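# Place rubber disc under hardness tester gauge foot

## Task

Set the grey rubber disc onto the round table of the hardness tester so the gauge's foot comes to rest on top of it, then release the disc.

## Robot and tools

Robot: two arms, left_arm and right_arm, each ending in a parallel gripper. Objects may occasionally be tugged while held, or loose items nudged, by outside disturbances. Nothing may be knocked or placed off the table, since that counts as failure.

Frame: a single scene frame in metres. Origin sits on the table surface midway between the arms; +z is up, +x reaches out over the table, and left_arm is mounted on the +y side. The arm names do not match left or right in any picture. On each gripper, the fingers extend along its local +z and close along its local y. The reported end_effector_position is the point between the finger pads, roughly 1 cm short of the tips. Reported hand positions can be slightly wrong, especially when the arm is stretched, and motions commonly finish a centimetre or more off target, usually low.

Row layout (used by execute_actions and move): one flat list of 16 numbers covering both arms, always all 16 even if one arm is idle. Order: left_arm x, y, z, qw, qx, qy, qz, opening, then right_arm x, y, z, qw, qx, qy, qz, opening. x, y, z are an absolute target position in metres in the scene frame; the quaternion is an absolute target orientation, scalar w first, same frame. So each arm's part is a pose, not an offset. Opening runs from -1 (closed) to +1 (fully open, 0.094 m). To keep an orientation steady, repeat the identical quaternion in every row rather than copying the slightly drifted value from the latest result. An arm meant to stay still should get the exact pose from the last result before it stopped, plus its intended opening, in every call.

Controller behaviour: each control step (1/30 s) the commanded pose is limited to within 70 mm and 16 degrees of where the gripper actually is, then joints are driven by damped inverse kinematics, favouring position over orientation. Distant targets therefore take several actions; after an action the arm only continues to its last limited pose. Elbows never fully straighten. Any target lying over 0.6 m from the gripper's start position along any of that gripper's own axes makes the action refused for both arms; if the first action of a call fails this (checked against the latest reported state) or any action is malformed, nothing runs.

execute_actions(actions): a list of up to 15 actions; each action is a list of up to 15 rows, one row per control step; a short action repeats its final row until 15 steps have passed. An empty list just returns the current state and images. Results include step readings of end_effector_position; HELD with an arm label means that arm's row was partly held back on that step.

move(target, speed, blocking): target is one 16-number row as above, an absolute goal for each gripper. Each gripper follows a straight line toward it, all finishing together, lasting 0.5 to 10 s; longer paths are cut off at 10 s. Rotation takes the shorter way. speed is the path's top speed in m/s, 0.002 to 0.5 (default 0.25), with turning capped at twice that in rad/s. The opening is applied at the start. Paths ignore obstacles and the other arm, grippers can lag, drift, or overshoot speed near full reach. Faster contact hits harder, and aiming further past a contact presses harder, so approach surfaces slowly and aim only slightly beyond them. blocking=false returns after 0.5 s while motion continues; until a result shows the move ended, further moves and action rows are refused, so use wait or stop. The result adds a "move:" line giving the ending (done, off_target, moving, held, fault) and limits that acted (paced = pose clipped; held = some steps blocked, after which the arm may jump faster than speed), plus each gripper's distance from its target. If only one arm is named, the other finished normally.

wait(seconds): 0 to 10; lets the simulation run with each arm holding its last command, returning early if a running move finishes. stop(): brakes the current move; it needs stopping distance, and fingers keep moving. zoom_image(camera, region): camera is cam_left_wrist or cam_right_wrist; region is [x0, y0, x1, y1] in image pixels from the top-left, at most 504 by 504. finished_scene(scene): pass the integer of the current scene; it is final, so call it only once the disc is in place, released, and stable.

Result lines: the state line lists each arm's position and wxyz quaternion. "Hand target" lines show the pose each arm is currently being driven toward. "pose unreachable" means a clearance check altered or blocked that arm's command. grip_measured reports finger opening on the command scale (the last joint value is the opening in metres); each gripper can be off by about 1 mm. To grasp, command an opening below grip_measured, around 0.03 lower for a firm hold, less for a gentler one. Pads push about 50 to 62 N each, less on very thin parts. FAULT lines report an arm stopping. Joint limits (rad): waist ±2.880, shoulder 0 to 3.142, elbow 0 to 3.019, wrist pitch -1.693 to 1.571, wrist yaw ±1.571, wrist roll ±2.094.

Cameras: both wrist cameras are 504x504 pinhole-with-radial-distortion; calibration gives K, distortion D and T_world_to_cam (world to camera, metres), accurate to about 0.5 degrees and a few millimetres. Results with images list any camera whose calibration changed.

Cautions: avoid dropping the disc, slamming it down, or pressing hard against the tester; never let the arms collide or push on each other. Holding a load heats motors; a MOTOR HOT line appears near 85 °C and at 100 °C that arm goes limp (OVER-TEMPERATURE FAULT), so don't hold the disc longer than needed. The robot keeps its last command while you are composing a reply.

Each tool is called after "Emit:" as name([rows], argument=value, ...), one row to a line, values as JSON.

## Session

Emit:
execute_actions(actions=[])

Scene clock: 0.00 s.
left_arm: end_effector_position=(+0.8092, +0.3278, +0.2973) grip_measured=+1.000 end_effector_quat_wxyz=(+0.354, -0.539, +0.729, -0.229) | right_arm: end_effector_position=(+0.1543, -0.4169, +0.2175) grip_measured=+1.000 end_effector_quat_wxyz=(+0.087, +0.678, +0.708, +0.175)
Joint positions: left_arm=[ 0.094  2.121  2.221 -0.802 -0.034 -1.239  0.094] | right_arm=[-0.683  0.58   0.719 -1.451 -0.299  1.036  0.094]
Joint velocities: left_arm=[-0.015 -0.015  0.012  0.002 -0.051  0.022  0.   ] | right_arm=[-0.005  0.005 -0.002 -0.002 -0.037 -0.037  0.   ]
Motor temperatures (°C, as the motors report them): left_arm=[30 30 31 32 30 29] | right_arm=[31 31 36 31 32 31]
Hand target (left_arm): +0.814, +0.328, +0.308; +0.362, -0.536, +0.725, -0.235
Hand target (right_arm): +0.158, -0.419, +0.228; +0.099, +0.676, +0.708, +0.178
camera_calibration (this result's frames):
cam_left_wrist: T_world_to_cam=[[0.624195, -0.312677, 0.71597, -0.617227], [-0.579553, -0.799875, 0.155945, 0.692755], [0.523926, -0.512282, -0.680491, 0.0710769], [0, 0, 0, 1]] pos_world=[0.749519, 0.397536, 0.382252]
cam_right_wrist: T_world_to_cam=[[-0.926275, -0.0456538, -0.374073, 0.206902], [-0.289213, 0.722504, 0.627968, 0.214261], [0.2416, 0.689858, -0.682441, 0.52086], [0, 0, 0, 1]] pos_world=[0.127776, -0.504677, 0.298304]

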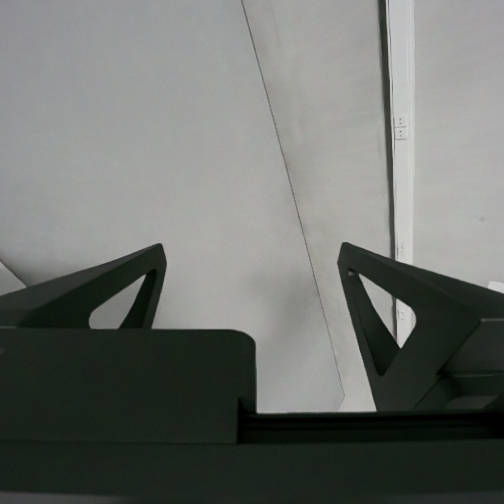

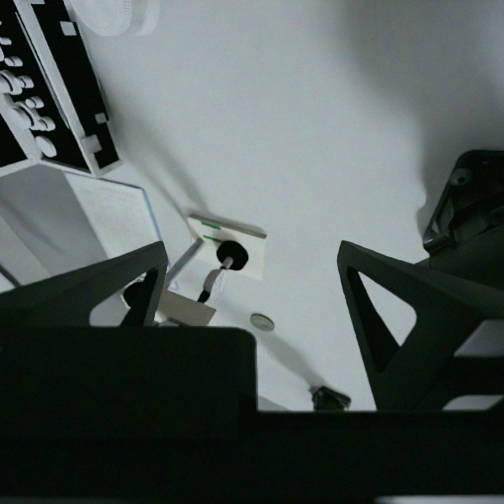

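Emit:
move(target=[0.27,0.14,0.30,0.426,0.513,0.669,-0.327,1,0.2,-0.33,0.36,0.174,0,0.985,0,1], speed=0.35)

Emit:
move(target=[0.185,0.05,0.08,0.426,0.513,0.669,-0.327,1,0.258,-0.21,0.32,0.174,0,0.985,0,1])

Scene clock: 9.80 s.
left_arm: end_effector_position=(+0.2690, +0.1471, +0.2992) grip_measured=+1.000 end_effector_quat_wxyz=(+0.422, +0.509, +0.674, -0.328) | right_arm: end_effector_position=(+0.2018, -0.3338, +0.3407) grip_measured=+1.000 end_effector_quat_wxyz=(+0.167, +0.011, +0.986, -0.011)
Joint positions: left_arm=[ 0.04   0.917  0.821 -0.918  1.042  0.932  0.094] | right_arm=[ 0.072  0.763  1.115 -1.601  0.098  0.23   0.094]
Joint velocities: left_arm=[-0.005 -0.015 -0.007 -0.007 -0.007  0.081  0.   ] | right_arm=[ 0.005 -0.015  0.002 -0.007 -0.037 -0.066  0.   ]
Motor temperatures (°C, as the motors report them): left_arm=[30 32 34 32 30 29] | right_arm=[31 31 39 31 32 31]
Hand target (left_arm): +0.269, +0.145, +0.300; +0.420, +0.514, +0.672, -0.329
Hand target (right_arm): +0.204, -0.331, +0.360; +0.178, -0.001, +0.984, -0.010
Off the commanded pose (left_arm): 0.007 m, 1 deg.
Off the commanded pose (right_arm): 0.020 m, 2 deg.
move: off_target (right_arm)
camera_calibration (this result's frames):
cam_left_wrist: T_world_to_cam=[[-0.963973, -0.265539, 0.0156369, 0.291964], [-0.239335, 0.840192, -0.486618, 0.0943304], [0.116078, -0.472829, -0.873475, 0.424494], [0, 0, 0, 1]] pos_world=[0.254748, 0.198985, 0.412122]
cam_right_wrist: T_world_to_cam=[[0.00374547, -0.999768, 0.0212304, -0.340087], [-0.95633, 0.00262387, 0.292278, 0.0992826], [-0.292266, -0.021398, -0.956098, 0.499637], [0, 0, 0, 1]] pos_world=[0.242247, -0.329577, 0.455903]

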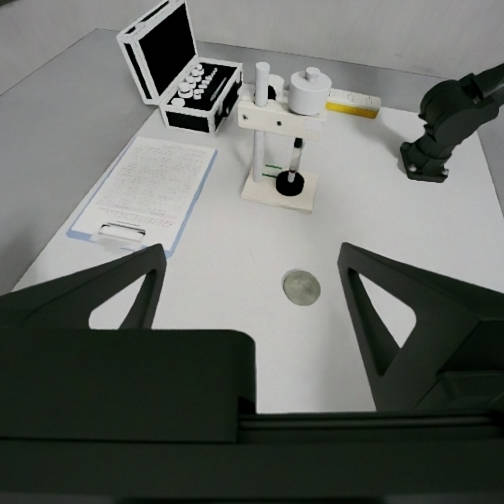

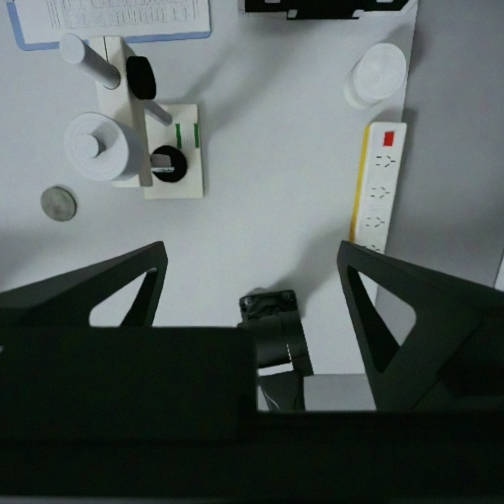

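Scene clock: 11.43 s.
left_arm: end_effector_position=(+0.1883, +0.0492, +0.0841) grip_measured=+1.000 end_effector_quat_wxyz=(+0.430, +0.514, +0.666, -0.326) | right_arm: end_effector_position=(+0.2459, -0.2218, +0.2945) grip_measured=+1.000 end_effector_quat_wxyz=(+0.148, -0.008, +0.989, -0.024)
Joint positions: left_arm=[-0.451  1.13   0.201  0.357  0.692  0.398  0.094] | right_arm=[ 0.455  1.004  1.12  -1.467  0.205  0.569  0.094]
Joint velocities: left_arm=[ 0.005 -0.005  0.007  0.007  0.022 -0.081  0.   ] | right_arm=[-0.015  0.005  0.007  0.012 -0.051  0.007  0.   ]
Motor temperatures (°C, as the motors report them): left_arm=[30 31 34 32 30 29] | right_arm=[31 31 40 31 32 31]
Hand target (left_arm): +0.184, +0.050, +0.080; +0.428, +0.512, +0.669, -0.328
Hand target (right_arm): +0.257, -0.211, +0.319; +0.178, -0.001, +0.984, -0.003
Off the commanded pose (left_arm): 0.005 m, 1 deg.
Off the commanded pose (right_arm): 0.031 m, 4 deg.
move: off_target (right_arm)
camera_calibration (this result's frames):
cam_left_wrist: T_world_to_cam=[[-0.965976, -0.258585, -0.00497291, 0.193346], [-0.221882, 0.838441, -0.49778, 0.0503741], [0.132888, -0.47974, -0.867289, 0.196365], [0, 0, 0, 1]] pos_world=[0.17185, 0.101965, 0.196342]
cam_right_wrist: T_world_to_cam=[[0.0367477, -0.997986, 0.0517126, -0.243992], [-0.943836, -0.0176571, 0.329943, 0.135974], [-0.328365, -0.0609328, -0.942583, 0.466925], [0, 0, 0, 1]] pos_world=[0.290625, -0.212649, 0.40787]

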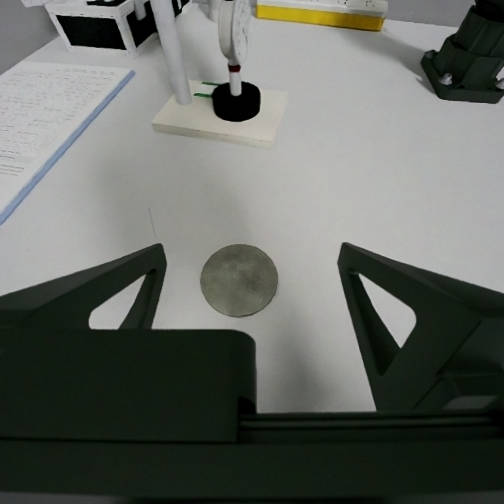

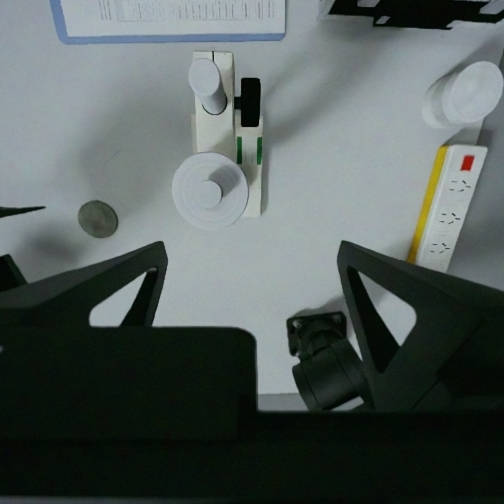

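Emit:
move(target=[0.207,0.020,0.03,0.426,0.513,0.669,-0.327,1,0.282,-0.187,0.275,0.174,0,0.985,0,1], speed=0.12)

Emit:
move(target=[0.208,0.016,0.011,0.426,0.513,0.669,-0.327,1,0.280,-0.190,0.206,0.174,0,0.985,0,1], speed=0.08)

Scene clock: 19.23 s.
left_arm: end_effector_position=(+0.1969, +0.0297, +0.0225) grip_measured=+1.000 end_effector_quat_wxyz=(+0.414, +0.513, +0.678, -0.326) | right_arm: end_effector_position=(+0.2799, -0.1951, +0.2777) grip_measured=+1.000 end_effector_quat_wxyz=(+0.171, -0.000, +0.985, -0.006)
Joint positions: left_arm=[-0.507  1.544  0.215  0.741  0.641  0.36   0.094] | right_arm=[ 0.462  1.079  1.117 -1.33   0.205  0.585  0.094]
Joint velocities: left_arm=[-0.015 -0.005  0.007  0.012 -0.022  0.007  0.   ] | right_arm=[ 0.015 -0.015  0.002 -0.012 -0.037 -0.037  0.   ]
Motor temperatures (°C, as the motors report them): left_arm=[30 31 34 32 30 29] | right_arm=[31 31 41 31 32 31]
Hand target (left_arm): +0.206, +0.020, +0.030; +0.426, +0.513, +0.669, -0.328
Hand target (right_arm): +0.281, -0.188, +0.274; +0.174, +0.000, +0.985, +0.000
Off the commanded pose (left_arm): 0.016 m, 2 deg.
Off the commanded pose (right_arm): 0.009 m, 1 deg.
move: off_target (left_arm)
camera_calibration (this result's frames):
cam_left_wrist: T_world_to_cam=[[-0.965031, -0.261397, 0.0196859, 0.19563], [-0.239584, 0.849036, -0.47089, 0.040527], [0.106375, -0.459139, -0.881972, 0.137378], [0, 0, 0, 1]] pos_world=[0.183885, 0.0798041, 0.136397]
cam_right_wrist: T_world_to_cam=[[0.0272134, -0.999507, 0.0156384, -0.205316], [-0.958447, -0.0216449, 0.28445, 0.190074], [-0.283971, -0.0227295, -0.958563, 0.463345], [0, 0, 0, 1]] pos_world=[0.31934, -0.190569, 0.39329]

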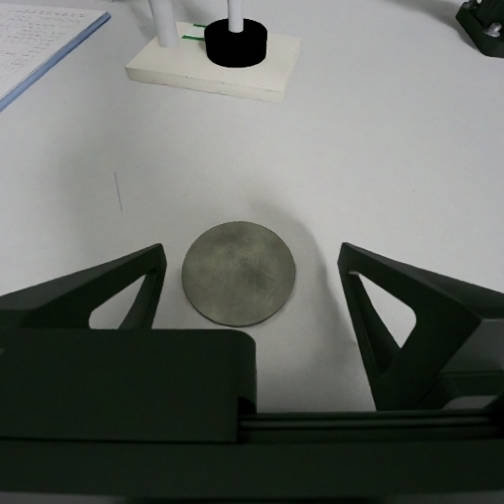

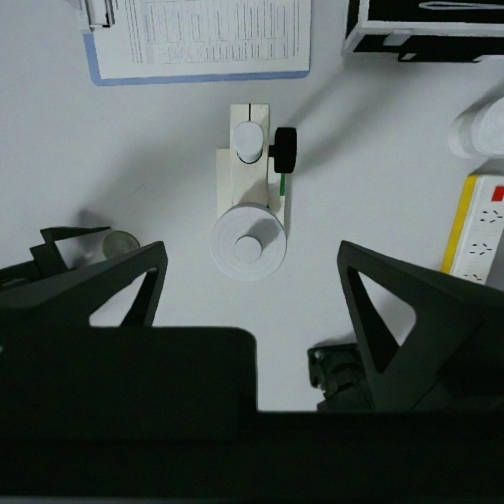

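Scene clock: 20.43 s.
left_arm: end_effector_position=(+0.2030, +0.0225, +0.0129) grip_measured=+1.000 end_effector_quat_wxyz=(+0.426, +0.513, +0.670, -0.326) | right_arm: end_effector_position=(+0.2766, -0.1973, +0.2086) grip_measured=+1.000 end_effector_quat_wxyz=(+0.170, -0.000, +0.985, -0.006)
Joint positions: left_arm=[-0.517  1.649  0.23   0.863  0.635  0.353  0.094] | right_arm=[ 0.462  1.079  0.935 -1.151  0.205  0.585  0.094]
Joint velocities: left_arm=[-0.005 -0.005 -0.017  0.017 -0.051 -0.066  0.   ] | right_arm=[ 0.005 -0.005  0.007  0.012  0.037 -0.066  0.   ]
Motor temperatures (°C, as the motors report them): left_arm=[30 31 34 32 30 29] | right_arm=[31 31 41 31 32 31]
Hand target (left_arm): +0.208, +0.016, +0.011; +0.426, +0.513, +0.669, -0.327
Hand target (right_arm): +0.279, -0.191, +0.206; +0.174, -0.000, +0.985, +0.000
Off the commanded pose (left_arm): 0.008 m, 0 deg.
Off the commanded pose (right_arm): 0.009 m, 1 deg.
move: done
camera_calibration (this result's frames):
cam_left_wrist: T_world_to_cam=[[-0.96562, -0.259946, 0.00248615, 0.2001], [-0.227765, 0.841388, -0.490091, 0.0415813], [0.125305, -0.473808, -0.871668, 0.121351], [0, 0, 0, 1]] pos_world=[0.187485, 0.0745264, 0.125659]
cam_right_wrist: T_world_to_cam=[[0.0273408, -0.999495, 0.0161774, -0.206556], [-0.958028, -0.0215797, 0.28586, 0.206102], [-0.285367, -0.023314, -0.958135, 0.396257], [0, 0, 0, 1]] pos_world=[0.316178, -0.192766, 0.324093]

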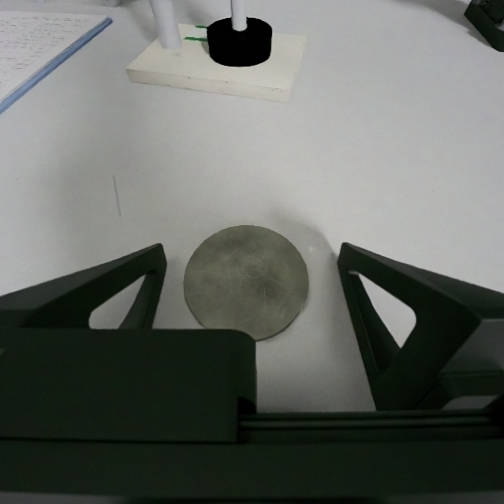

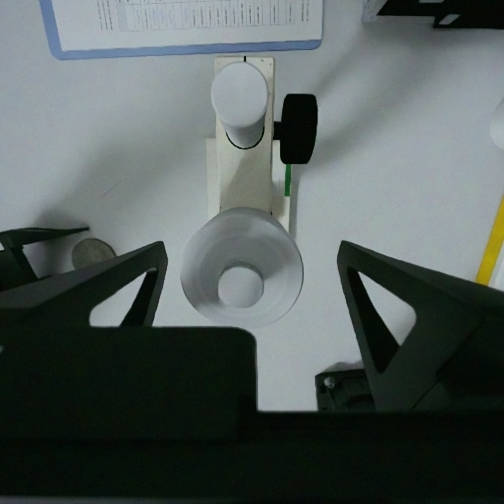

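Emit:
execute_actions([
  [[0.211,0.023,0.010,0.426,0.513,0.669,-0.327,1,0.278,-0.186,0.205,0.174,0,0.985,0,1]],
  [[0.211,0.023,0.010,0.426,0.513,0.669,-0.327,0.2,0.278,-0.186,0.205,0.174,0,0.985,0,0.16]],
  [[0.211,0.023,0.010,0.426,0.513,0.669,-0.327,0.2,0.278,-0.19,0.205,0.174,0,0.985,0,0.16]],
])

Scene clock: 26.00 s.
left_arm: end_effector_position=(+0.2033, +0.0242, +0.0131) grip_measured=+0.319 end_effector_quat_wxyz=(+0.425, +0.514, +0.668, -0.330) | right_arm: end_effector_position=(+0.2748, -0.1925, +0.2081) grip_measured=+0.229 end_effector_quat_wxyz=(+0.170, -0.002, +0.985, -0.003)
Joint positions: left_arm=[-0.506  1.651  0.23   0.863  0.652  0.359  0.062] | right_arm=[ 0.476  1.081  0.935 -1.148  0.204  0.596  0.058]
Joint velocities: left_arm=[-0.015  0.024 -0.022  0.012  0.007  0.007  0.   ] | right_arm=[ 0.005 -0.005  0.002  0.012  0.066 -0.007 -0.001]
Motor temperatures (°C, as the motors report them): left_arm=[30 31 33 32 30 29] | right_arm=[31 31 41 31 32 31]
Hand target (left_arm): +0.211, +0.023, +0.010; +0.426, +0.513, +0.669, -0.327
Hand target (right_arm): +0.278, -0.190, +0.205; +0.174, +0.000, +0.985, +0.000
Off the commanded pose (left_arm): 0.008 m, 0 deg.
Off the commanded pose (right_arm): 0.005 m, 1 deg.
Step readings (end_effector_position; steps 1 to 15: 1st action; 16 to 30: 2nd action; 31 to 45: 3rd action):
0: left_arm (+0.2030, +0.0225, +0.0129) | right_arm (+0.2766, -0.1973, +0.2086)
1: left_arm (+0.2022, +0.0223, +0.0134) | right_arm (+0.2765, -0.1971, +0.2086)
2: left_arm (+0.2021, +0.0226, +0.0134) | right_arm (+0.2763, -0.1966, +0.2086)
4: left_arm (+0.2027, +0.0235, +0.0132) | right_arm (+0.2754, -0.1951, +0.2085)
8: left_arm (+0.2034, +0.0241, +0.0132) | right_arm (+0.2747, -0.1938, +0.2084)
15: left_arm (+0.2034, +0.0241, +0.0132) | right_arm (+0.2747, -0.1938, +0.2084)
16: left_arm (+0.2033, +0.0242, +0.0131) | right_arm (+0.2747, -0.1938, +0.2084)
17: left_arm (+0.2033, +0.0242, +0.0131) | right_arm (+0.2747, -0.1938, +0.2084)
19: left_arm (+0.2033, +0.0242, +0.0131) | right_arm (+0.2747, -0.1925, +0.2082)
23: left_arm (+0.2033, +0.0242, +0.0131) | right_arm (+0.2748, -0.1925, +0.2081)
30: left_arm (+0.2033, +0.0242, +0.0131) | right_arm (+0.2748, -0.1925, +0.2081)
31: left_arm (+0.2033, +0.0242, +0.0131) | right_arm (+0.2748, -0.1925, +0.2081)
32: left_arm (+0.2033, +0.0242, +0.0131) | right_arm (+0.2748, -0.1925, +0.2081)
34: left_arm (+0.2033, +0.0242, +0.0131) | right_arm (+0.2748, -0.1925, +0.2081)
38: left_arm (+0.2033, +0.0242, +0.0131) | right_arm (+0.2748, -0.1925, +0.2081)
45: end_effector_position above
camera_calibration (this result's frames):
cam_left_wrist: T_world_to_cam=[[-0.967346, -0.253417, 0.0047323, 0.200979], [-0.222608, 0.840519, -0.493937, 0.0393876], [0.121194, -0.478861, -0.869485, 0.123185], [0, 0, 0, 1]] pos_world=[0.188255, 0.0768143, 0.125612]
cam_right_wrist: T_world_to_cam=[[0.0309588, -0.999461, 0.0109175, -0.201568], [-0.958054, -0.0265591, 0.285355, 0.203781], [-0.284911, -0.0192938, -0.95836, 0.396118], [0, 0, 0, 1]] pos_world=[0.314332, -0.188405, 0.323674]

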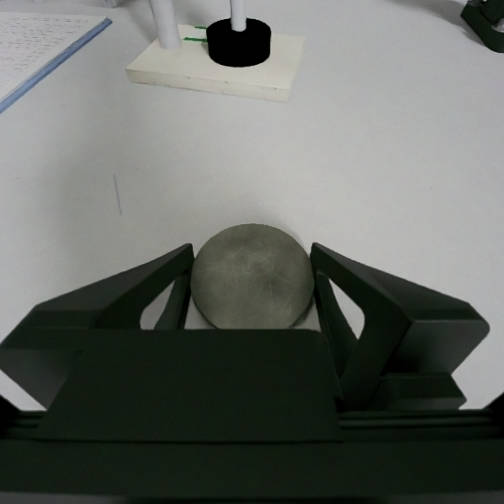

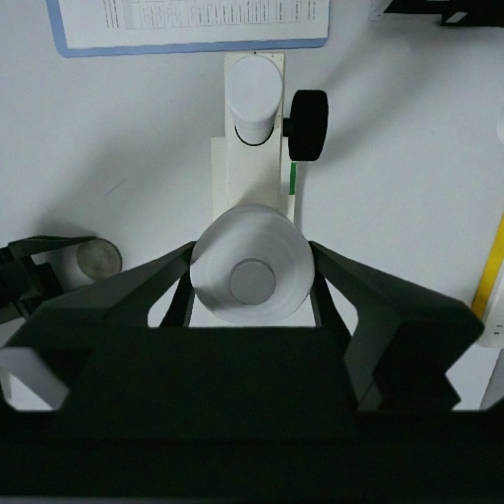

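Emit:
move(target=[0.21,0.015,0.055,0.43,0.51,0.666,-0.33,0.26,0.278,-0.192,0.235,0.174,0,0.985,0,0.16], speed=0.1)

Emit:
move(target=[0.259,-0.14,0.062,0.434,0.507,0.663,-0.334,0.26,0.278,-0.192,0.278,0.174,0,0.985,0,0.16], speed=0.13)

Scene clock: 31.00 s.
left_arm: end_effector_position=(+0.2006, +0.0250, +0.0455) grip_measured=+0.319 end_effector_quat_wxyz=(+0.421, +0.510, +0.674, -0.329) | right_arm: end_effector_position=(+0.2743, -0.1927, +0.2095) grip_measured=+0.229 end_effector_quat_wxyz=(+0.169, -0.002, +0.986, -0.004)
Joint positions: left_arm=[-0.514  1.431  0.23   0.638  0.638  0.345  0.062] | right_arm=[ 0.476  1.081  0.94  -1.155  0.203  0.596  0.058]
Joint velocities: left_arm=[ 0.005 -0.024 -0.002 -0.002 -0.066 -0.037  0.   ] | right_arm=[ 0.005 -0.005 -0.002 -0.002  0.022 -0.022  0.   ]
Motor temperatures (°C, as the motors report them): left_arm=[30 31 33 32 30 29] | right_arm=[31 31 41 31 32 31]
Hand target (left_arm): +0.209, +0.015, +0.056; +0.430, +0.510, +0.667, -0.331
Hand target (right_arm): +0.278, -0.192, +0.234; +0.175, +0.000, +0.985, +0.001
Off the commanded pose (left_arm): 0.017 m, 1 deg.
Off the commanded pose (right_arm): 0.026 m, 1 deg.
move: off_target (left_arm, right_arm)
camera_calibration (this result's frames):
cam_left_wrist: T_world_to_cam=[[-0.964542, -0.263443, 0.0160063, 0.197634], [-0.237713, 0.840787, -0.486385, 0.0568076], [0.114677, -0.472944, -0.873598, 0.153362], [0, 0, 0, 1]] pos_world=[0.186543, 0.0768337, 0.158444]
cam_right_wrist: T_world_to_cam=[[0.0311997, -0.999441, 0.0120245, -0.202038], [-0.957216, -0.0264146, 0.288165, 0.202157], [-0.287686, -0.0205007, -0.957505, 0.397636], [0, 0, 0, 1]] pos_world=[0.314206, -0.188433, 0.324914]

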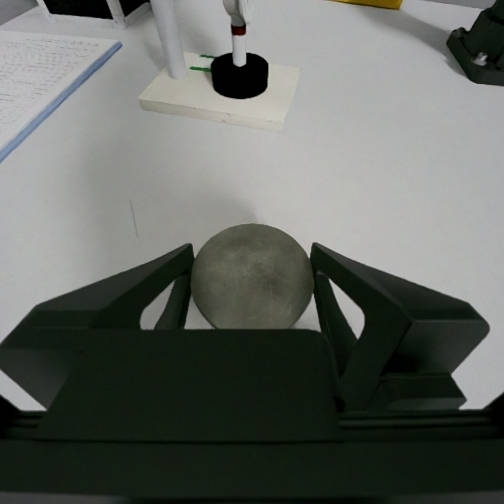

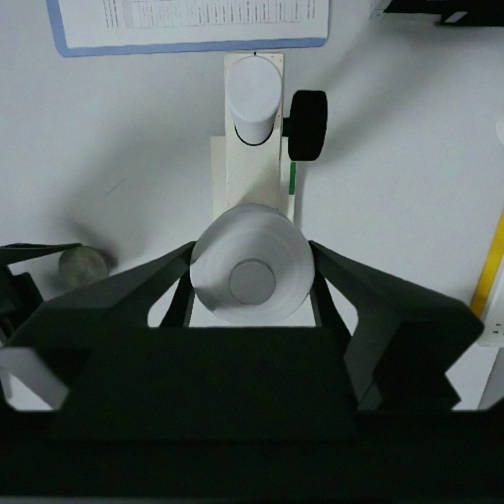

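Scene clock: 32.73 s.
left_arm: end_effector_position=(+0.2504, -0.1288, +0.0613) grip_measured=+0.319 end_effector_quat_wxyz=(+0.435, +0.509, +0.664, -0.333) | right_arm: end_effector_position=(+0.2691, -0.1935, +0.2250) grip_measured=+0.229 end_effector_quat_wxyz=(+0.144, +0.002, +0.989, -0.010)
Joint positions: left_arm=[-0.78   1.677  0.594  0.632  0.411  0.191  0.062] | right_arm=[ 0.474  1.094  0.999 -1.251  0.185  0.609  0.058]
Joint velocities: left_arm=[ 0.005 -0.005 -0.007 -0.007 -0.037 -0.037 -0.001] | right_arm=[ 0.005 -0.005 -0.007 -0.007 -0.022  0.037 -0.   ]
Motor temperatures (°C, as the motors report them): left_arm=[30 31 33 32 30 29] | right_arm=[31 31 41 31 32 31]
Hand target (left_arm): +0.256, -0.141, +0.063; +0.435, +0.507, +0.664, -0.336
Hand target (right_arm): +0.277, -0.192, +0.276; +0.175, +0.000, +0.985, +0.001
Off the commanded pose (left_arm): 0.014 m, 0 deg.
Off the commanded pose (right_arm): 0.054 m, 4 deg.
move: off_target (left_arm, right_arm)
camera_calibration (this result's frames):
cam_left_wrist: T_world_to_cam=[[-0.965625, -0.259928, 0.00219411, 0.206447], [-0.224072, 0.828082, -0.513879, 0.202201], [0.131755, -0.496707, -0.85786, 0.0804294], [0, 0, 0, 1]] pos_world=[0.234061, -0.0738274, 0.172451]
cam_right_wrist: T_world_to_cam=[[0.0217944, -0.999526, 0.0217638, -0.202539], [-0.941834, -0.0132243, 0.335818, 0.180336], [-0.33537, -0.0278168, -0.941676, 0.418786], [0, 0, 0, 1]] pos_world=[0.314709, -0.188409, 0.338209]

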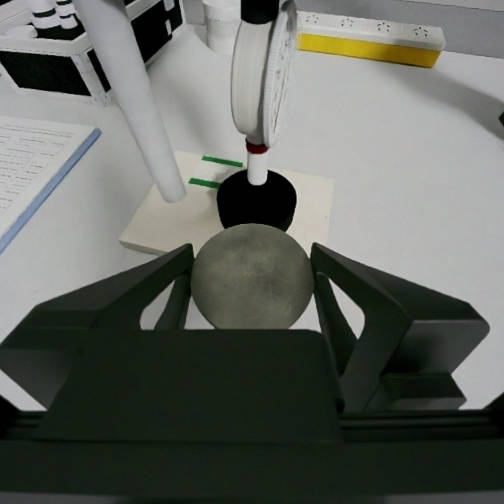

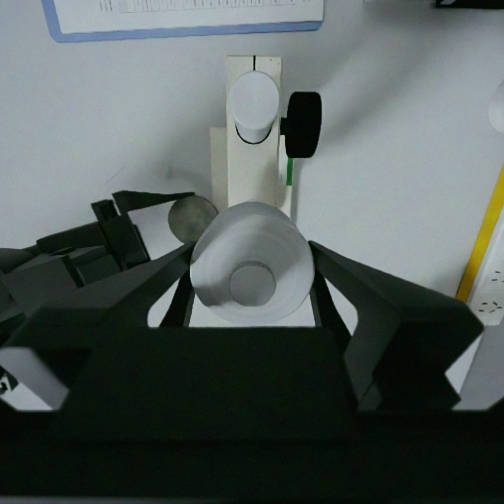

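Emit:
execute_actions([
  [[0.260,-0.148,0.059,0.434,0.507,0.663,-0.334,0.26,0.278,-0.192,0.275,0.174,0,0.985,0,0.16]],
  [[0.261,-0.156,0.056,0.434,0.507,0.663,-0.334,0.26,0.278,-0.192,0.275,0.174,0,0.985,0,0.16]],
  [[0.262,-0.164,0.053,0.434,0.507,0.663,-0.334,0.26,0.278,-0.192,0.275,0.174,0,0.985,0,0.16]],
  [[0.263,-0.172,0.052,0.434,0.507,0.663,-0.334,0.26,0.278,-0.192,0.275,0.174,0,0.985,0,0.16]],
])

Scene clock: 46.00 s.
left_arm: end_effector_position=(+0.2563, -0.1572, +0.0497) grip_measured=+0.319 end_effector_quat_wxyz=(+0.431, +0.509, +0.667, -0.331) | right_arm: end_effector_position=(+0.2691, -0.1935, +0.2250) grip_measured=+0.229 end_effector_quat_wxyz=(+0.144, +0.002, +0.989, -0.010)
Joint positions: left_arm=[-0.816  1.752  0.666  0.632  0.376  0.175  0.062] | right_arm=[ 0.474  1.094  0.999 -1.251  0.185  0.609  0.058]
Joint velocities: left_arm=[ 0.005 -0.015  0.007 -0.032 -0.037  0.007 -0.   ] | right_arm=[-0.005 -0.015 -0.012  0.002 -0.095  0.022 -0.   ]
Motor temperatures (°C, as the motors report them): left_arm=[30 31 35 32 30 29] | right_arm=[31 32 46 31 32 31]
Hand target (left_arm): +0.262, -0.171, +0.052; +0.435, +0.508, +0.664, -0.335
Hand target (right_arm): +0.277, -0.193, +0.273; +0.175, +0.001, +0.985, +0.001
Off the commanded pose (left_arm): 0.016 m, 1 deg.
Off the commanded pose (right_arm): 0.051 m, 4 deg.
Step readings (end_effector_position; steps 1 to 15: 1st action; 16 to 30: 2nd action; 31 to 45: 3rd action; 46 to 60: 4th action):
0: left_arm (+0.2504, -0.1288, +0.0613) | right_arm (+0.2691, -0.1935, +0.2250)
1: left_arm (+0.2510, -0.1290, +0.0609) | right_arm (+0.2691, -0.1935, +0.2250)
2: left_arm (+0.2518, -0.1297, +0.0601) | right_arm (+0.2691, -0.1935, +0.2250)
4: left_arm (+0.2530, -0.1316, +0.0582) | right_arm (+0.2691, -0.1935, +0.2250)
8: left_arm (+0.2531, -0.1330, +0.0553) | right_arm (+0.2691, -0.1935, +0.2250)
15: left_arm (+0.2530, -0.1329, +0.0552) | right_arm (+0.2691, -0.1935, +0.2250)
16: left_arm (+0.2538, -0.1332, +0.0549) | right_arm (+0.2691, -0.1935, +0.2250)
17: left_arm (+0.2543, -0.1343, +0.0545) | right_arm (+0.2691, -0.1935, +0.2250)
19: left_arm (+0.2544, -0.1378, +0.0536) | right_arm (+0.2691, -0.1935, +0.2250)
23: left_arm (+0.2535, -0.1413, +0.0526) | right_arm (+0.2691, -0.1935, +0.2250)
30: left_arm (+0.2535, -0.1413, +0.0526) | right_arm (+0.2691, -0.1935, +0.2250)
31: left_arm (+0.2542, -0.1416, +0.0523) | right_arm (+0.2691, -0.1935, +0.2250)
32: left_arm (+0.2549, -0.1426, +0.0519) | right_arm (+0.2691, -0.1935, +0.2250)
34: left_arm (+0.2552, -0.1459, +0.0506) | right_arm (+0.2691, -0.1935, +0.2250)
38: left_arm (+0.2546, -0.1487, +0.0488) | right_arm (+0.2691, -0.1935, +0.2250)
45: left_arm (+0.2545, -0.1488, +0.0488) | right_arm (+0.2691, -0.1935, +0.2250)
46: left_arm (+0.2551, -0.1491, +0.0488) | right_arm (+0.2691, -0.1935, +0.2250)
47: left_arm (+0.2558, -0.1501, +0.0487) | right_arm (+0.2691, -0.1935, +0.2250)
49: left_arm (+0.2564, -0.1533, +0.0488) | right_arm (+0.2691, -0.1935, +0.2250)
53: left_arm (+0.2563, -0.1572, +0.0497) | right_arm (+0.2691, -0.1935, +0.2250)
60: end_effector_position above
camera_calibration (this result's frames):
cam_left_wrist: T_world_to_cam=[[-0.965099, -0.261839, 0.00484023, 0.204204], [-0.228306, 0.83216, -0.505358, 0.222373], [0.128295, -0.488825, -0.862896, 0.0580178], [0, 0, 0, 1]] pos_world=[0.240403, -0.103221, 0.161453]
cam_right_wrist: T_world_to_cam=[[0.0217944, -0.999526, 0.0217638, -0.202539], [-0.941834, -0.0132243, 0.335818, 0.180336], [-0.33537, -0.0278168, -0.941676, 0.418786], [0, 0, 0, 1]] pos_world=[0.314709, -0.188409, 0.338209]

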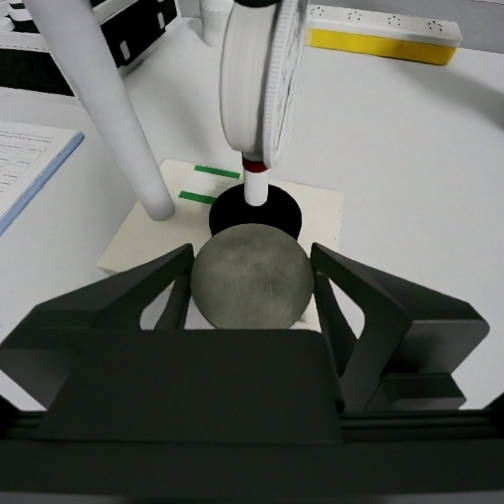

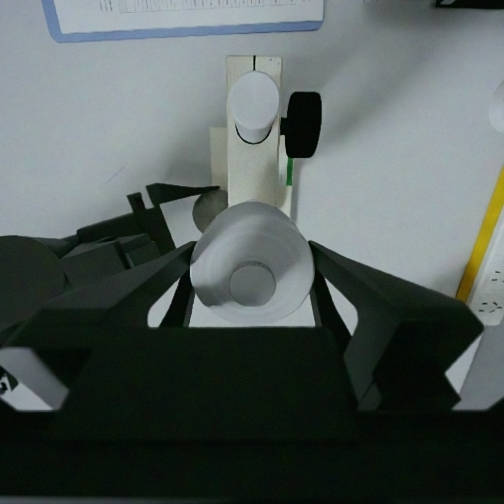

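Emit:
execute_actions([
  [[0.2645,-0.181,0.052,0.434,0.507,0.663,-0.334,0.26,0.278,-0.192,0.275,0.174,0,0.985,0,0.16]],
  [[0.266,-0.190,0.052,0.434,0.507,0.663,-0.334,0.26,0.278,-0.192,0.275,0.174,0,0.985,0,0.16]],
  [[0.268,-0.199,0.052,0.434,0.507,0.663,-0.334,0.26,0.278,-0.192,0.275,0.174,0,0.985,0,0.16]],
  [[0.2695,-0.208,0.051,0.434,0.507,0.663,-0.334,0.26,0.278,-0.192,0.275,0.174,0,0.985,0,0.16]],
  [[0.271,-0.216,0.050,0.434,0.507,0.663,-0.334,0.26,0.278,-0.192,0.275,0.174,0,0.985,0,0.16]],
])

Scene clock: 54.20 s.
left_arm: end_effector_position=(+0.2653, -0.2004, +0.0488) grip_measured=+0.319 end_effector_quat_wxyz=(+0.433, +0.509, +0.666, -0.331) | right_arm: end_effector_position=(+0.2691, -0.1935, +0.2250) grip_measured=+0.229 end_effector_quat_wxyz=(+0.144, +0.002, +0.989, -0.010)
Joint positions: left_arm=[-0.862  1.822  0.779  0.599  0.334  0.154  0.062] | right_arm=[ 0.474  1.094  0.999 -1.251  0.185  0.609  0.058]
Joint velocities: left_arm=[ 0.005 -0.005  0.002 -0.017  0.022  0.066  0.   ] | right_arm=[-0.005  0.015 -0.002  0.002 -0.022  0.037  0.   ]
Motor temperatures (°C, as the motors report them): left_arm=[30 31 35 32 30 29] | right_arm=[31 32 47 31 32 31]
Hand target (left_arm): +0.270, -0.215, +0.050; +0.435, +0.508, +0.664, -0.335
Hand target (right_arm): +0.277, -0.193, +0.273; +0.175, +0.001, +0.985, +0.001
Off the commanded pose (left_arm): 0.017 m, 1 deg.
Off the commanded pose (right_arm): 0.051 m, 4 deg.
Step readings (end_effector_position; steps 1 to 15: 1st action; 16 to 30: 2nd action; 31 to 45: 3rd action; 46 to 60: 4th action; 61 to 75: 5th action):
0: left_arm (+0.2563, -0.1572, +0.0497) | right_arm (+0.2691, -0.1935, +0.2250)
1: left_arm (+0.2570, -0.1575, +0.0496) | right_arm (+0.2691, -0.1935, +0.2250)
2: left_arm (+0.2576, -0.1588, +0.0497) | right_arm (+0.2691, -0.1935, +0.2250)
4: left_arm (+0.2583, -0.1623, +0.0499) | right_arm (+0.2691, -0.1935, +0.2250)
8: left_arm (+0.2582, -0.1665, +0.0511) | right_arm (+0.2691, -0.1935, +0.2250)
15: left_arm (+0.2583, -0.1667, +0.0513) | right_arm (+0.2691, -0.1935, +0.2250)
16: left_arm (+0.2589, -0.1669, +0.0509) | right_arm (+0.2691, -0.1935, +0.2250)
17: left_arm (+0.2596, -0.1681, +0.0506) | right_arm (+0.2691, -0.1935, +0.2250)
19: left_arm (+0.2601, -0.1714, +0.0503) | right_arm (+0.2691, -0.1935, +0.2250)
23: left_arm (+0.2599, -0.1753, +0.0510) | right_arm (+0.2691, -0.1935, +0.2250)
30: left_arm (+0.2597, -0.1754, +0.0509) | right_arm (+0.2691, -0.1935, +0.2250)
31: left_arm (+0.2603, -0.1756, +0.0506) | right_arm (+0.2691, -0.1935, +0.2250)
32: left_arm (+0.2611, -0.1766, +0.0501) | right_arm (+0.2691, -0.1935, +0.2250)
34: left_arm (+0.2621, -0.1801, +0.0502) | right_arm (+0.2691, -0.1935, +0.2250)
38: left_arm (+0.2623, -0.1839, +0.0510) | right_arm (+0.2691, -0.1935, +0.2250)
45: left_arm (+0.2622, -0.1839, +0.0508) | right_arm (+0.2691, -0.1935, +0.2250)
46: left_arm (+0.2630, -0.1843, +0.0507) | right_arm (+0.2691, -0.1935, +0.2250)
47: left_arm (+0.2636, -0.1855, +0.0504) | right_arm (+0.2691, -0.1935, +0.2250)
49: left_arm (+0.2642, -0.1892, +0.0500) | right_arm (+0.2691, -0.1935, +0.2250)
53: left_arm (+0.2637, -0.1930, +0.0501) | right_arm (+0.2691, -0.1935, +0.2250)
60: left_arm (+0.2635, -0.1931, +0.0500) | right_arm (+0.2691, -0.1935, +0.2250)
61: left_arm (+0.2641, -0.1934, +0.0498) | right_arm (+0.2691, -0.1935, +0.2250)
62: left_arm (+0.2647, -0.1943, +0.0493) | right_arm (+0.2691, -0.1935, +0.2250)
64: left_arm (+0.2656, -0.1975, +0.0493) | right_arm (+0.2691, -0.1935, +0.2250)
68: left_arm (+0.2655, -0.2003, +0.0488) | right_arm (+0.2691, -0.1935, +0.2250)
75: end_effector_position above
camera_calibration (this result's frames):
cam_left_wrist: T_world_to_cam=[[-0.965003, -0.262225, 0.00258828, 0.201615], [-0.227108, 0.830752, -0.508206, 0.259488], [0.131114, -0.491008, -0.861232, 0.0336312], [0, 0, 0, 1]] pos_world=[0.249082, -0.146189, 0.160316]
cam_right_wrist: T_world_to_cam=[[0.0217944, -0.999526, 0.0217638, -0.202539], [-0.941834, -0.0132243, 0.335818, 0.180336], [-0.33537, -0.0278168, -0.941676, 0.418786], [0, 0, 0, 1]] pos_world=[0.314709, -0.188409, 0.338209]

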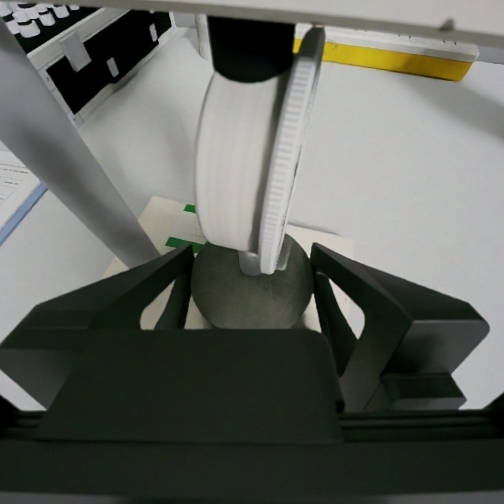

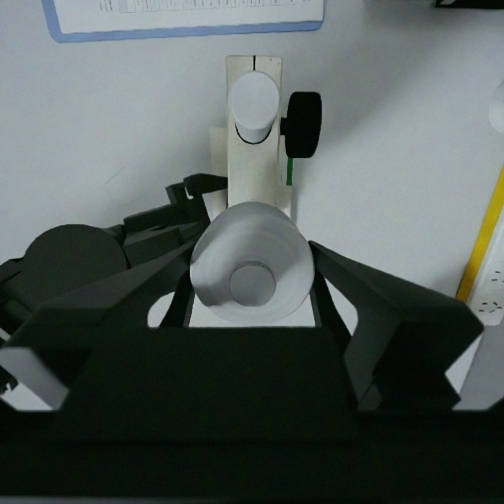

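Emit:
execute_actions([
  [[0.272,-0.218,0.045,0.434,0.507,0.663,-0.334,0.26,0.276,-0.192,0.258,0.174,0,0.985,0,0.16]],
  [[0.272,-0.218,0.042,0.434,0.507,0.663,-0.334,0.26,0.275,-0.192,0.246,0.174,0,0.985,0,0.16]],
  [[0.272,-0.218,0.042,0.434,0.507,0.663,-0.334,0.26,0.275,-0.192,0.237,0.174,0,0.985,0,0.16]],
  [[0.272,-0.218,0.043,0.434,0.507,0.663,-0.334,0.26,0.275,-0.192,0.227,0.174,0,0.985,0,0.16]],
  [[0.272,-0.215,0.045,0.434,0.507,0.663,-0.334,0.48,0.275,-0.192,0.218,0.174,0,0.985,0,0.16]],
  [[0.272,-0.215,0.045,0.434,0.507,0.663,-0.334,0.48,0.275,-0.192,0.218,0.174,0,0.985,0,0.7]],
])

Emit:
move(target=[0.24,-0.10,0.055,0.434,0.507,0.663,-0.334,0.48,0.275,-0.192,0.30,0.174,0,0.985,0,0.7], speed=0.12)

Scene clock: 65.13 s.
left_arm: end_effector_position=(+0.2665, -0.2020, +0.0454) grip_measured=+0.478 end_effector_quat_wxyz=(+0.431, +0.508, +0.668, -0.332) | right_arm: end_effector_position=(+0.2720, -0.1936, +0.2155) grip_measured=+0.699 end_effector_quat_wxyz=(+0.163, +0.004, +0.987, -0.005)
Joint positions: left_arm=[-0.862  1.833  0.785  0.6    0.334  0.15   0.069] | right_arm=[ 0.476  1.08   0.958 -1.187  0.199  0.61   0.08 ]
Joint velocities: left_arm=[-0.015 -0.005 -0.012  0.012  0.022 -0.037  0.   ] | right_arm=[-0.015 -0.005  0.007 -0.012 -0.022  0.022  0.   ]
Motor temperatures (°C, as the motors report them): left_arm=[30 31 36 32 30 29] | right_arm=[31 32 47 31 33 31]
Hand target (left_arm): +0.271, -0.215, +0.045; +0.435, +0.508, +0.664, -0.335
Hand target (right_arm): +0.275, -0.192, +0.218; +0.174, +0.000, +0.985, +0.000
Off the commanded pose (left_arm): 0.014 m, 1 deg.
Off the commanded pose (right_arm): 0.004 m, 2 deg.
Step readings (end_effector_position; steps 1 to 15: 1st action; 16 to 30: 2nd action; 31 to 45: 3rd action; 46 to 60: 4th action; 61 to 75: 5th action; 76 to 90: 6th action):
0: left_arm (+0.2653, -0.2004, +0.0488) | right_arm (+0.2691, -0.1935, +0.2250)
1: left_arm (+0.2654, -0.2004, +0.0483) | right_arm (+0.2691, -0.1935, +0.2250)
2: left_arm (+0.2656, -0.2007, +0.0476) | right_arm (+0.2691, -0.1935, +0.2250)
4: left_arm (+0.2661, -0.2015, +0.0471) | right_arm (+0.2691, -0.1935, +0.2250)
8: left_arm (+0.2666, -0.2022, +0.0469) | right_arm (+0.2691, -0.1935, +0.2250)
15: left_arm (+0.2666, -0.2022, +0.0469) | right_arm (+0.2691, -0.1935, +0.2250)
16: left_arm (+0.2666, -0.2021, +0.0467) | right_arm (+0.2695, -0.1932, +0.2250)
17: left_arm (+0.2666, -0.2022, +0.0468) | right_arm (+0.2695, -0.1932, +0.2248)
19: left_arm (+0.2666, -0.2022, +0.0467) | right_arm (+0.2694, -0.1933, +0.2246)
23: left_arm (+0.2666, -0.2022, +0.0467) | right_arm (+0.2694, -0.1932, +0.2246)
30: left_arm (+0.2666, -0.2022, +0.0467) | right_arm (+0.2694, -0.1932, +0.2246)
31: left_arm (+0.2666, -0.2022, +0.0467) | right_arm (+0.2694, -0.1932, +0.2237)
32: left_arm (+0.2666, -0.2022, +0.0467) | right_arm (+0.2694, -0.1933, +0.2223)
34: left_arm (+0.2666, -0.2022, +0.0467) | right_arm (+0.2693, -0.1933, +0.2188)
38: left_arm (+0.2666, -0.2022, +0.0467) | right_arm (+0.2693, -0.1934, +0.2170)
45: left_arm (+0.2666, -0.2022, +0.0467) | right_arm (+0.2693, -0.1934, +0.2170)
46: left_arm (+0.2666, -0.2022, +0.0467) | right_arm (+0.2693, -0.1935, +0.2162)
47: left_arm (+0.2666, -0.2022, +0.0467) | right_arm (+0.2693, -0.1936, +0.2154)
49: left_arm (+0.2666, -0.2022, +0.0467) | right_arm (+0.2693, -0.1937, +0.2152)
53: left_arm (+0.2666, -0.2022, +0.0467) | right_arm (+0.2693, -0.1936, +0.2152)
60: left_arm (+0.2666, -0.2022, +0.0467) | right_arm (+0.2693, -0.1936, +0.2152)
61: left_arm (+0.2666, -0.2022, +0.0467) | right_arm (+0.2693, -0.1938, +0.2143)
62: left_arm (+0.2666, -0.2022, +0.0464) | right_arm (+0.2693, -0.1939, +0.2144)
64: left_arm (+0.2665, -0.2020, +0.0456) | right_arm (+0.2693, -0.1939, +0.2145)
68: left_arm (+0.2665, -0.2020, +0.0454) | right_arm (+0.2693, -0.1939, +0.2145)
75: left_arm (+0.2665, -0.2020, +0.0454) | right_arm (+0.2693, -0.1939, +0.2145)
76: left_arm (+0.2665, -0.2020, +0.0454) | right_arm (+0.2698, -0.1941, +0.2148)
77: left_arm (+0.2665, -0.2020, +0.0454) | right_arm (+0.2708, -0.1942, +0.2151)
79: left_arm (+0.2665, -0.2020, +0.0454) | right_arm (+0.2716, -0.1938, +0.2154)
83: left_arm (+0.2665, -0.2020, +0.0454) | right_arm (+0.2719, -0.1936, +0.2155)
90: end_effector_position above
camera_calibration (this result's frames):
cam_left_wrist: T_world_to_cam=[[-0.96448, -0.264033, 0.00799607, 0.20159], [-0.23173, 0.831173, -0.505423, 0.260558], [0.126802, -0.489323, -0.862835, 0.0313186], [0, 0, 0, 1]] pos_world=[0.250838, -0.148018, 0.157103]
cam_right_wrist: T_world_to_cam=[[0.0190286, -0.999748, 0.011949, -0.199674], [-0.953692, -0.0145613, 0.300432, 0.196854], [-0.300182, -0.0171125, -0.953728, 0.405938], [0, 0, 0, 1]] pos_world=[0.313392, -0.18981, 0.330399]

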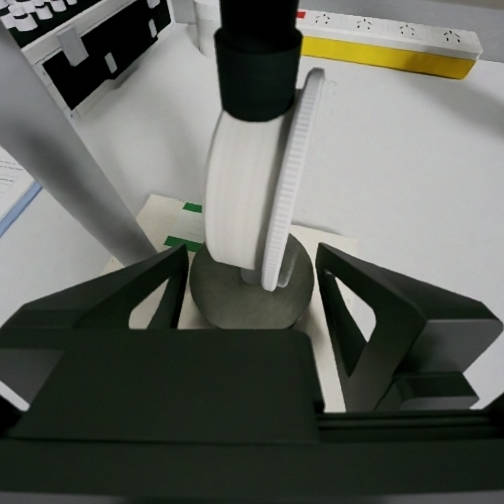

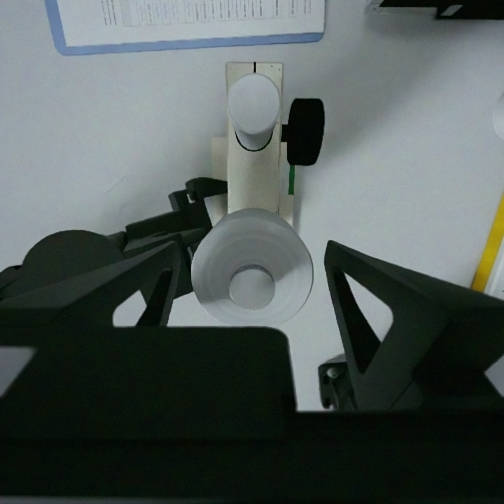

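Scene clock: 66.37 s.
left_arm: end_effector_position=(+0.2400, -0.1021, +0.0475) grip_measured=+0.478 end_effector_quat_wxyz=(+0.423, +0.508, +0.672, -0.334) | right_arm: end_effector_position=(+0.2713, -0.1941, +0.2780) grip_measured=+0.699 end_effector_quat_wxyz=(+0.160, +0.004, +0.987, -0.007)
Joint positions: left_arm=[-0.751  1.666  0.525  0.661  0.44   0.197  0.069] | right_arm=[ 0.476  1.075  1.119 -1.359  0.199  0.61   0.08 ]
Joint velocities: left_arm=[-0.015  0.005 -0.012 -0.002 -0.022 -0.022 -0.001] | right_arm=[ 0.005 -0.005  0.002 -0.027 -0.081 -0.007  0.001]
Motor temperatures (°C, as the motors report them): left_arm=[30 31 36 32 30 29] | right_arm=[31 32 47 31 33 31]
Hand target (left_arm): +0.241, -0.100, +0.055; +0.435, +0.508, +0.664, -0.334
Hand target (right_arm): +0.276, -0.191, +0.300; +0.174, +0.000, +0.985, +0.000
Off the commanded pose (left_arm): 0.008 m, 2 deg.
Off the commanded pose (right_arm): 0.022 m, 2 deg.
move: off_target (right_arm)
camera_calibration (this result's frames):
cam_left_wrist: T_world_to_cam=[[-0.965098, -0.260969, 0.0219495, 0.202224], [-0.237096, 0.835059, -0.49645, 0.173696], [0.111229, -0.484327, -0.867788, 0.0899407], [0, 0, 0, 1]] pos_world=[0.226344, -0.0487111, 0.159842]
cam_right_wrist: T_world_to_cam=[[0.0190869, -0.999705, 0.0150018, -0.201755], [-0.952384, -0.0136126, 0.304596, 0.176084], [-0.304302, -0.0201012, -0.952363, 0.465533], [0, 0, 0, 1]] pos_world=[0.313213, -0.18994, 0.392748]

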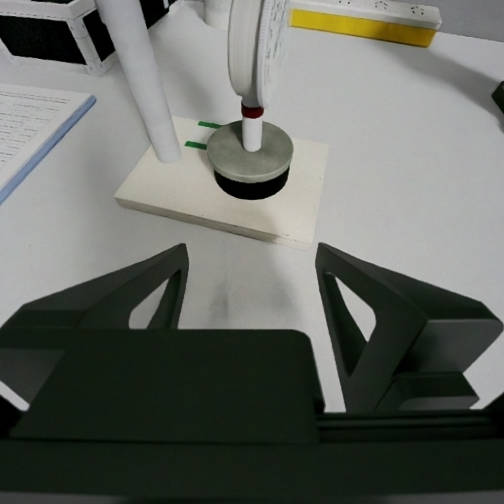

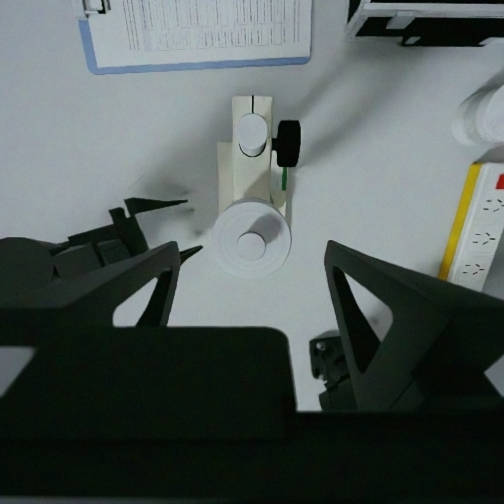

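Emit:
finished_scene(scene=2)

The scene is finished: the task was done.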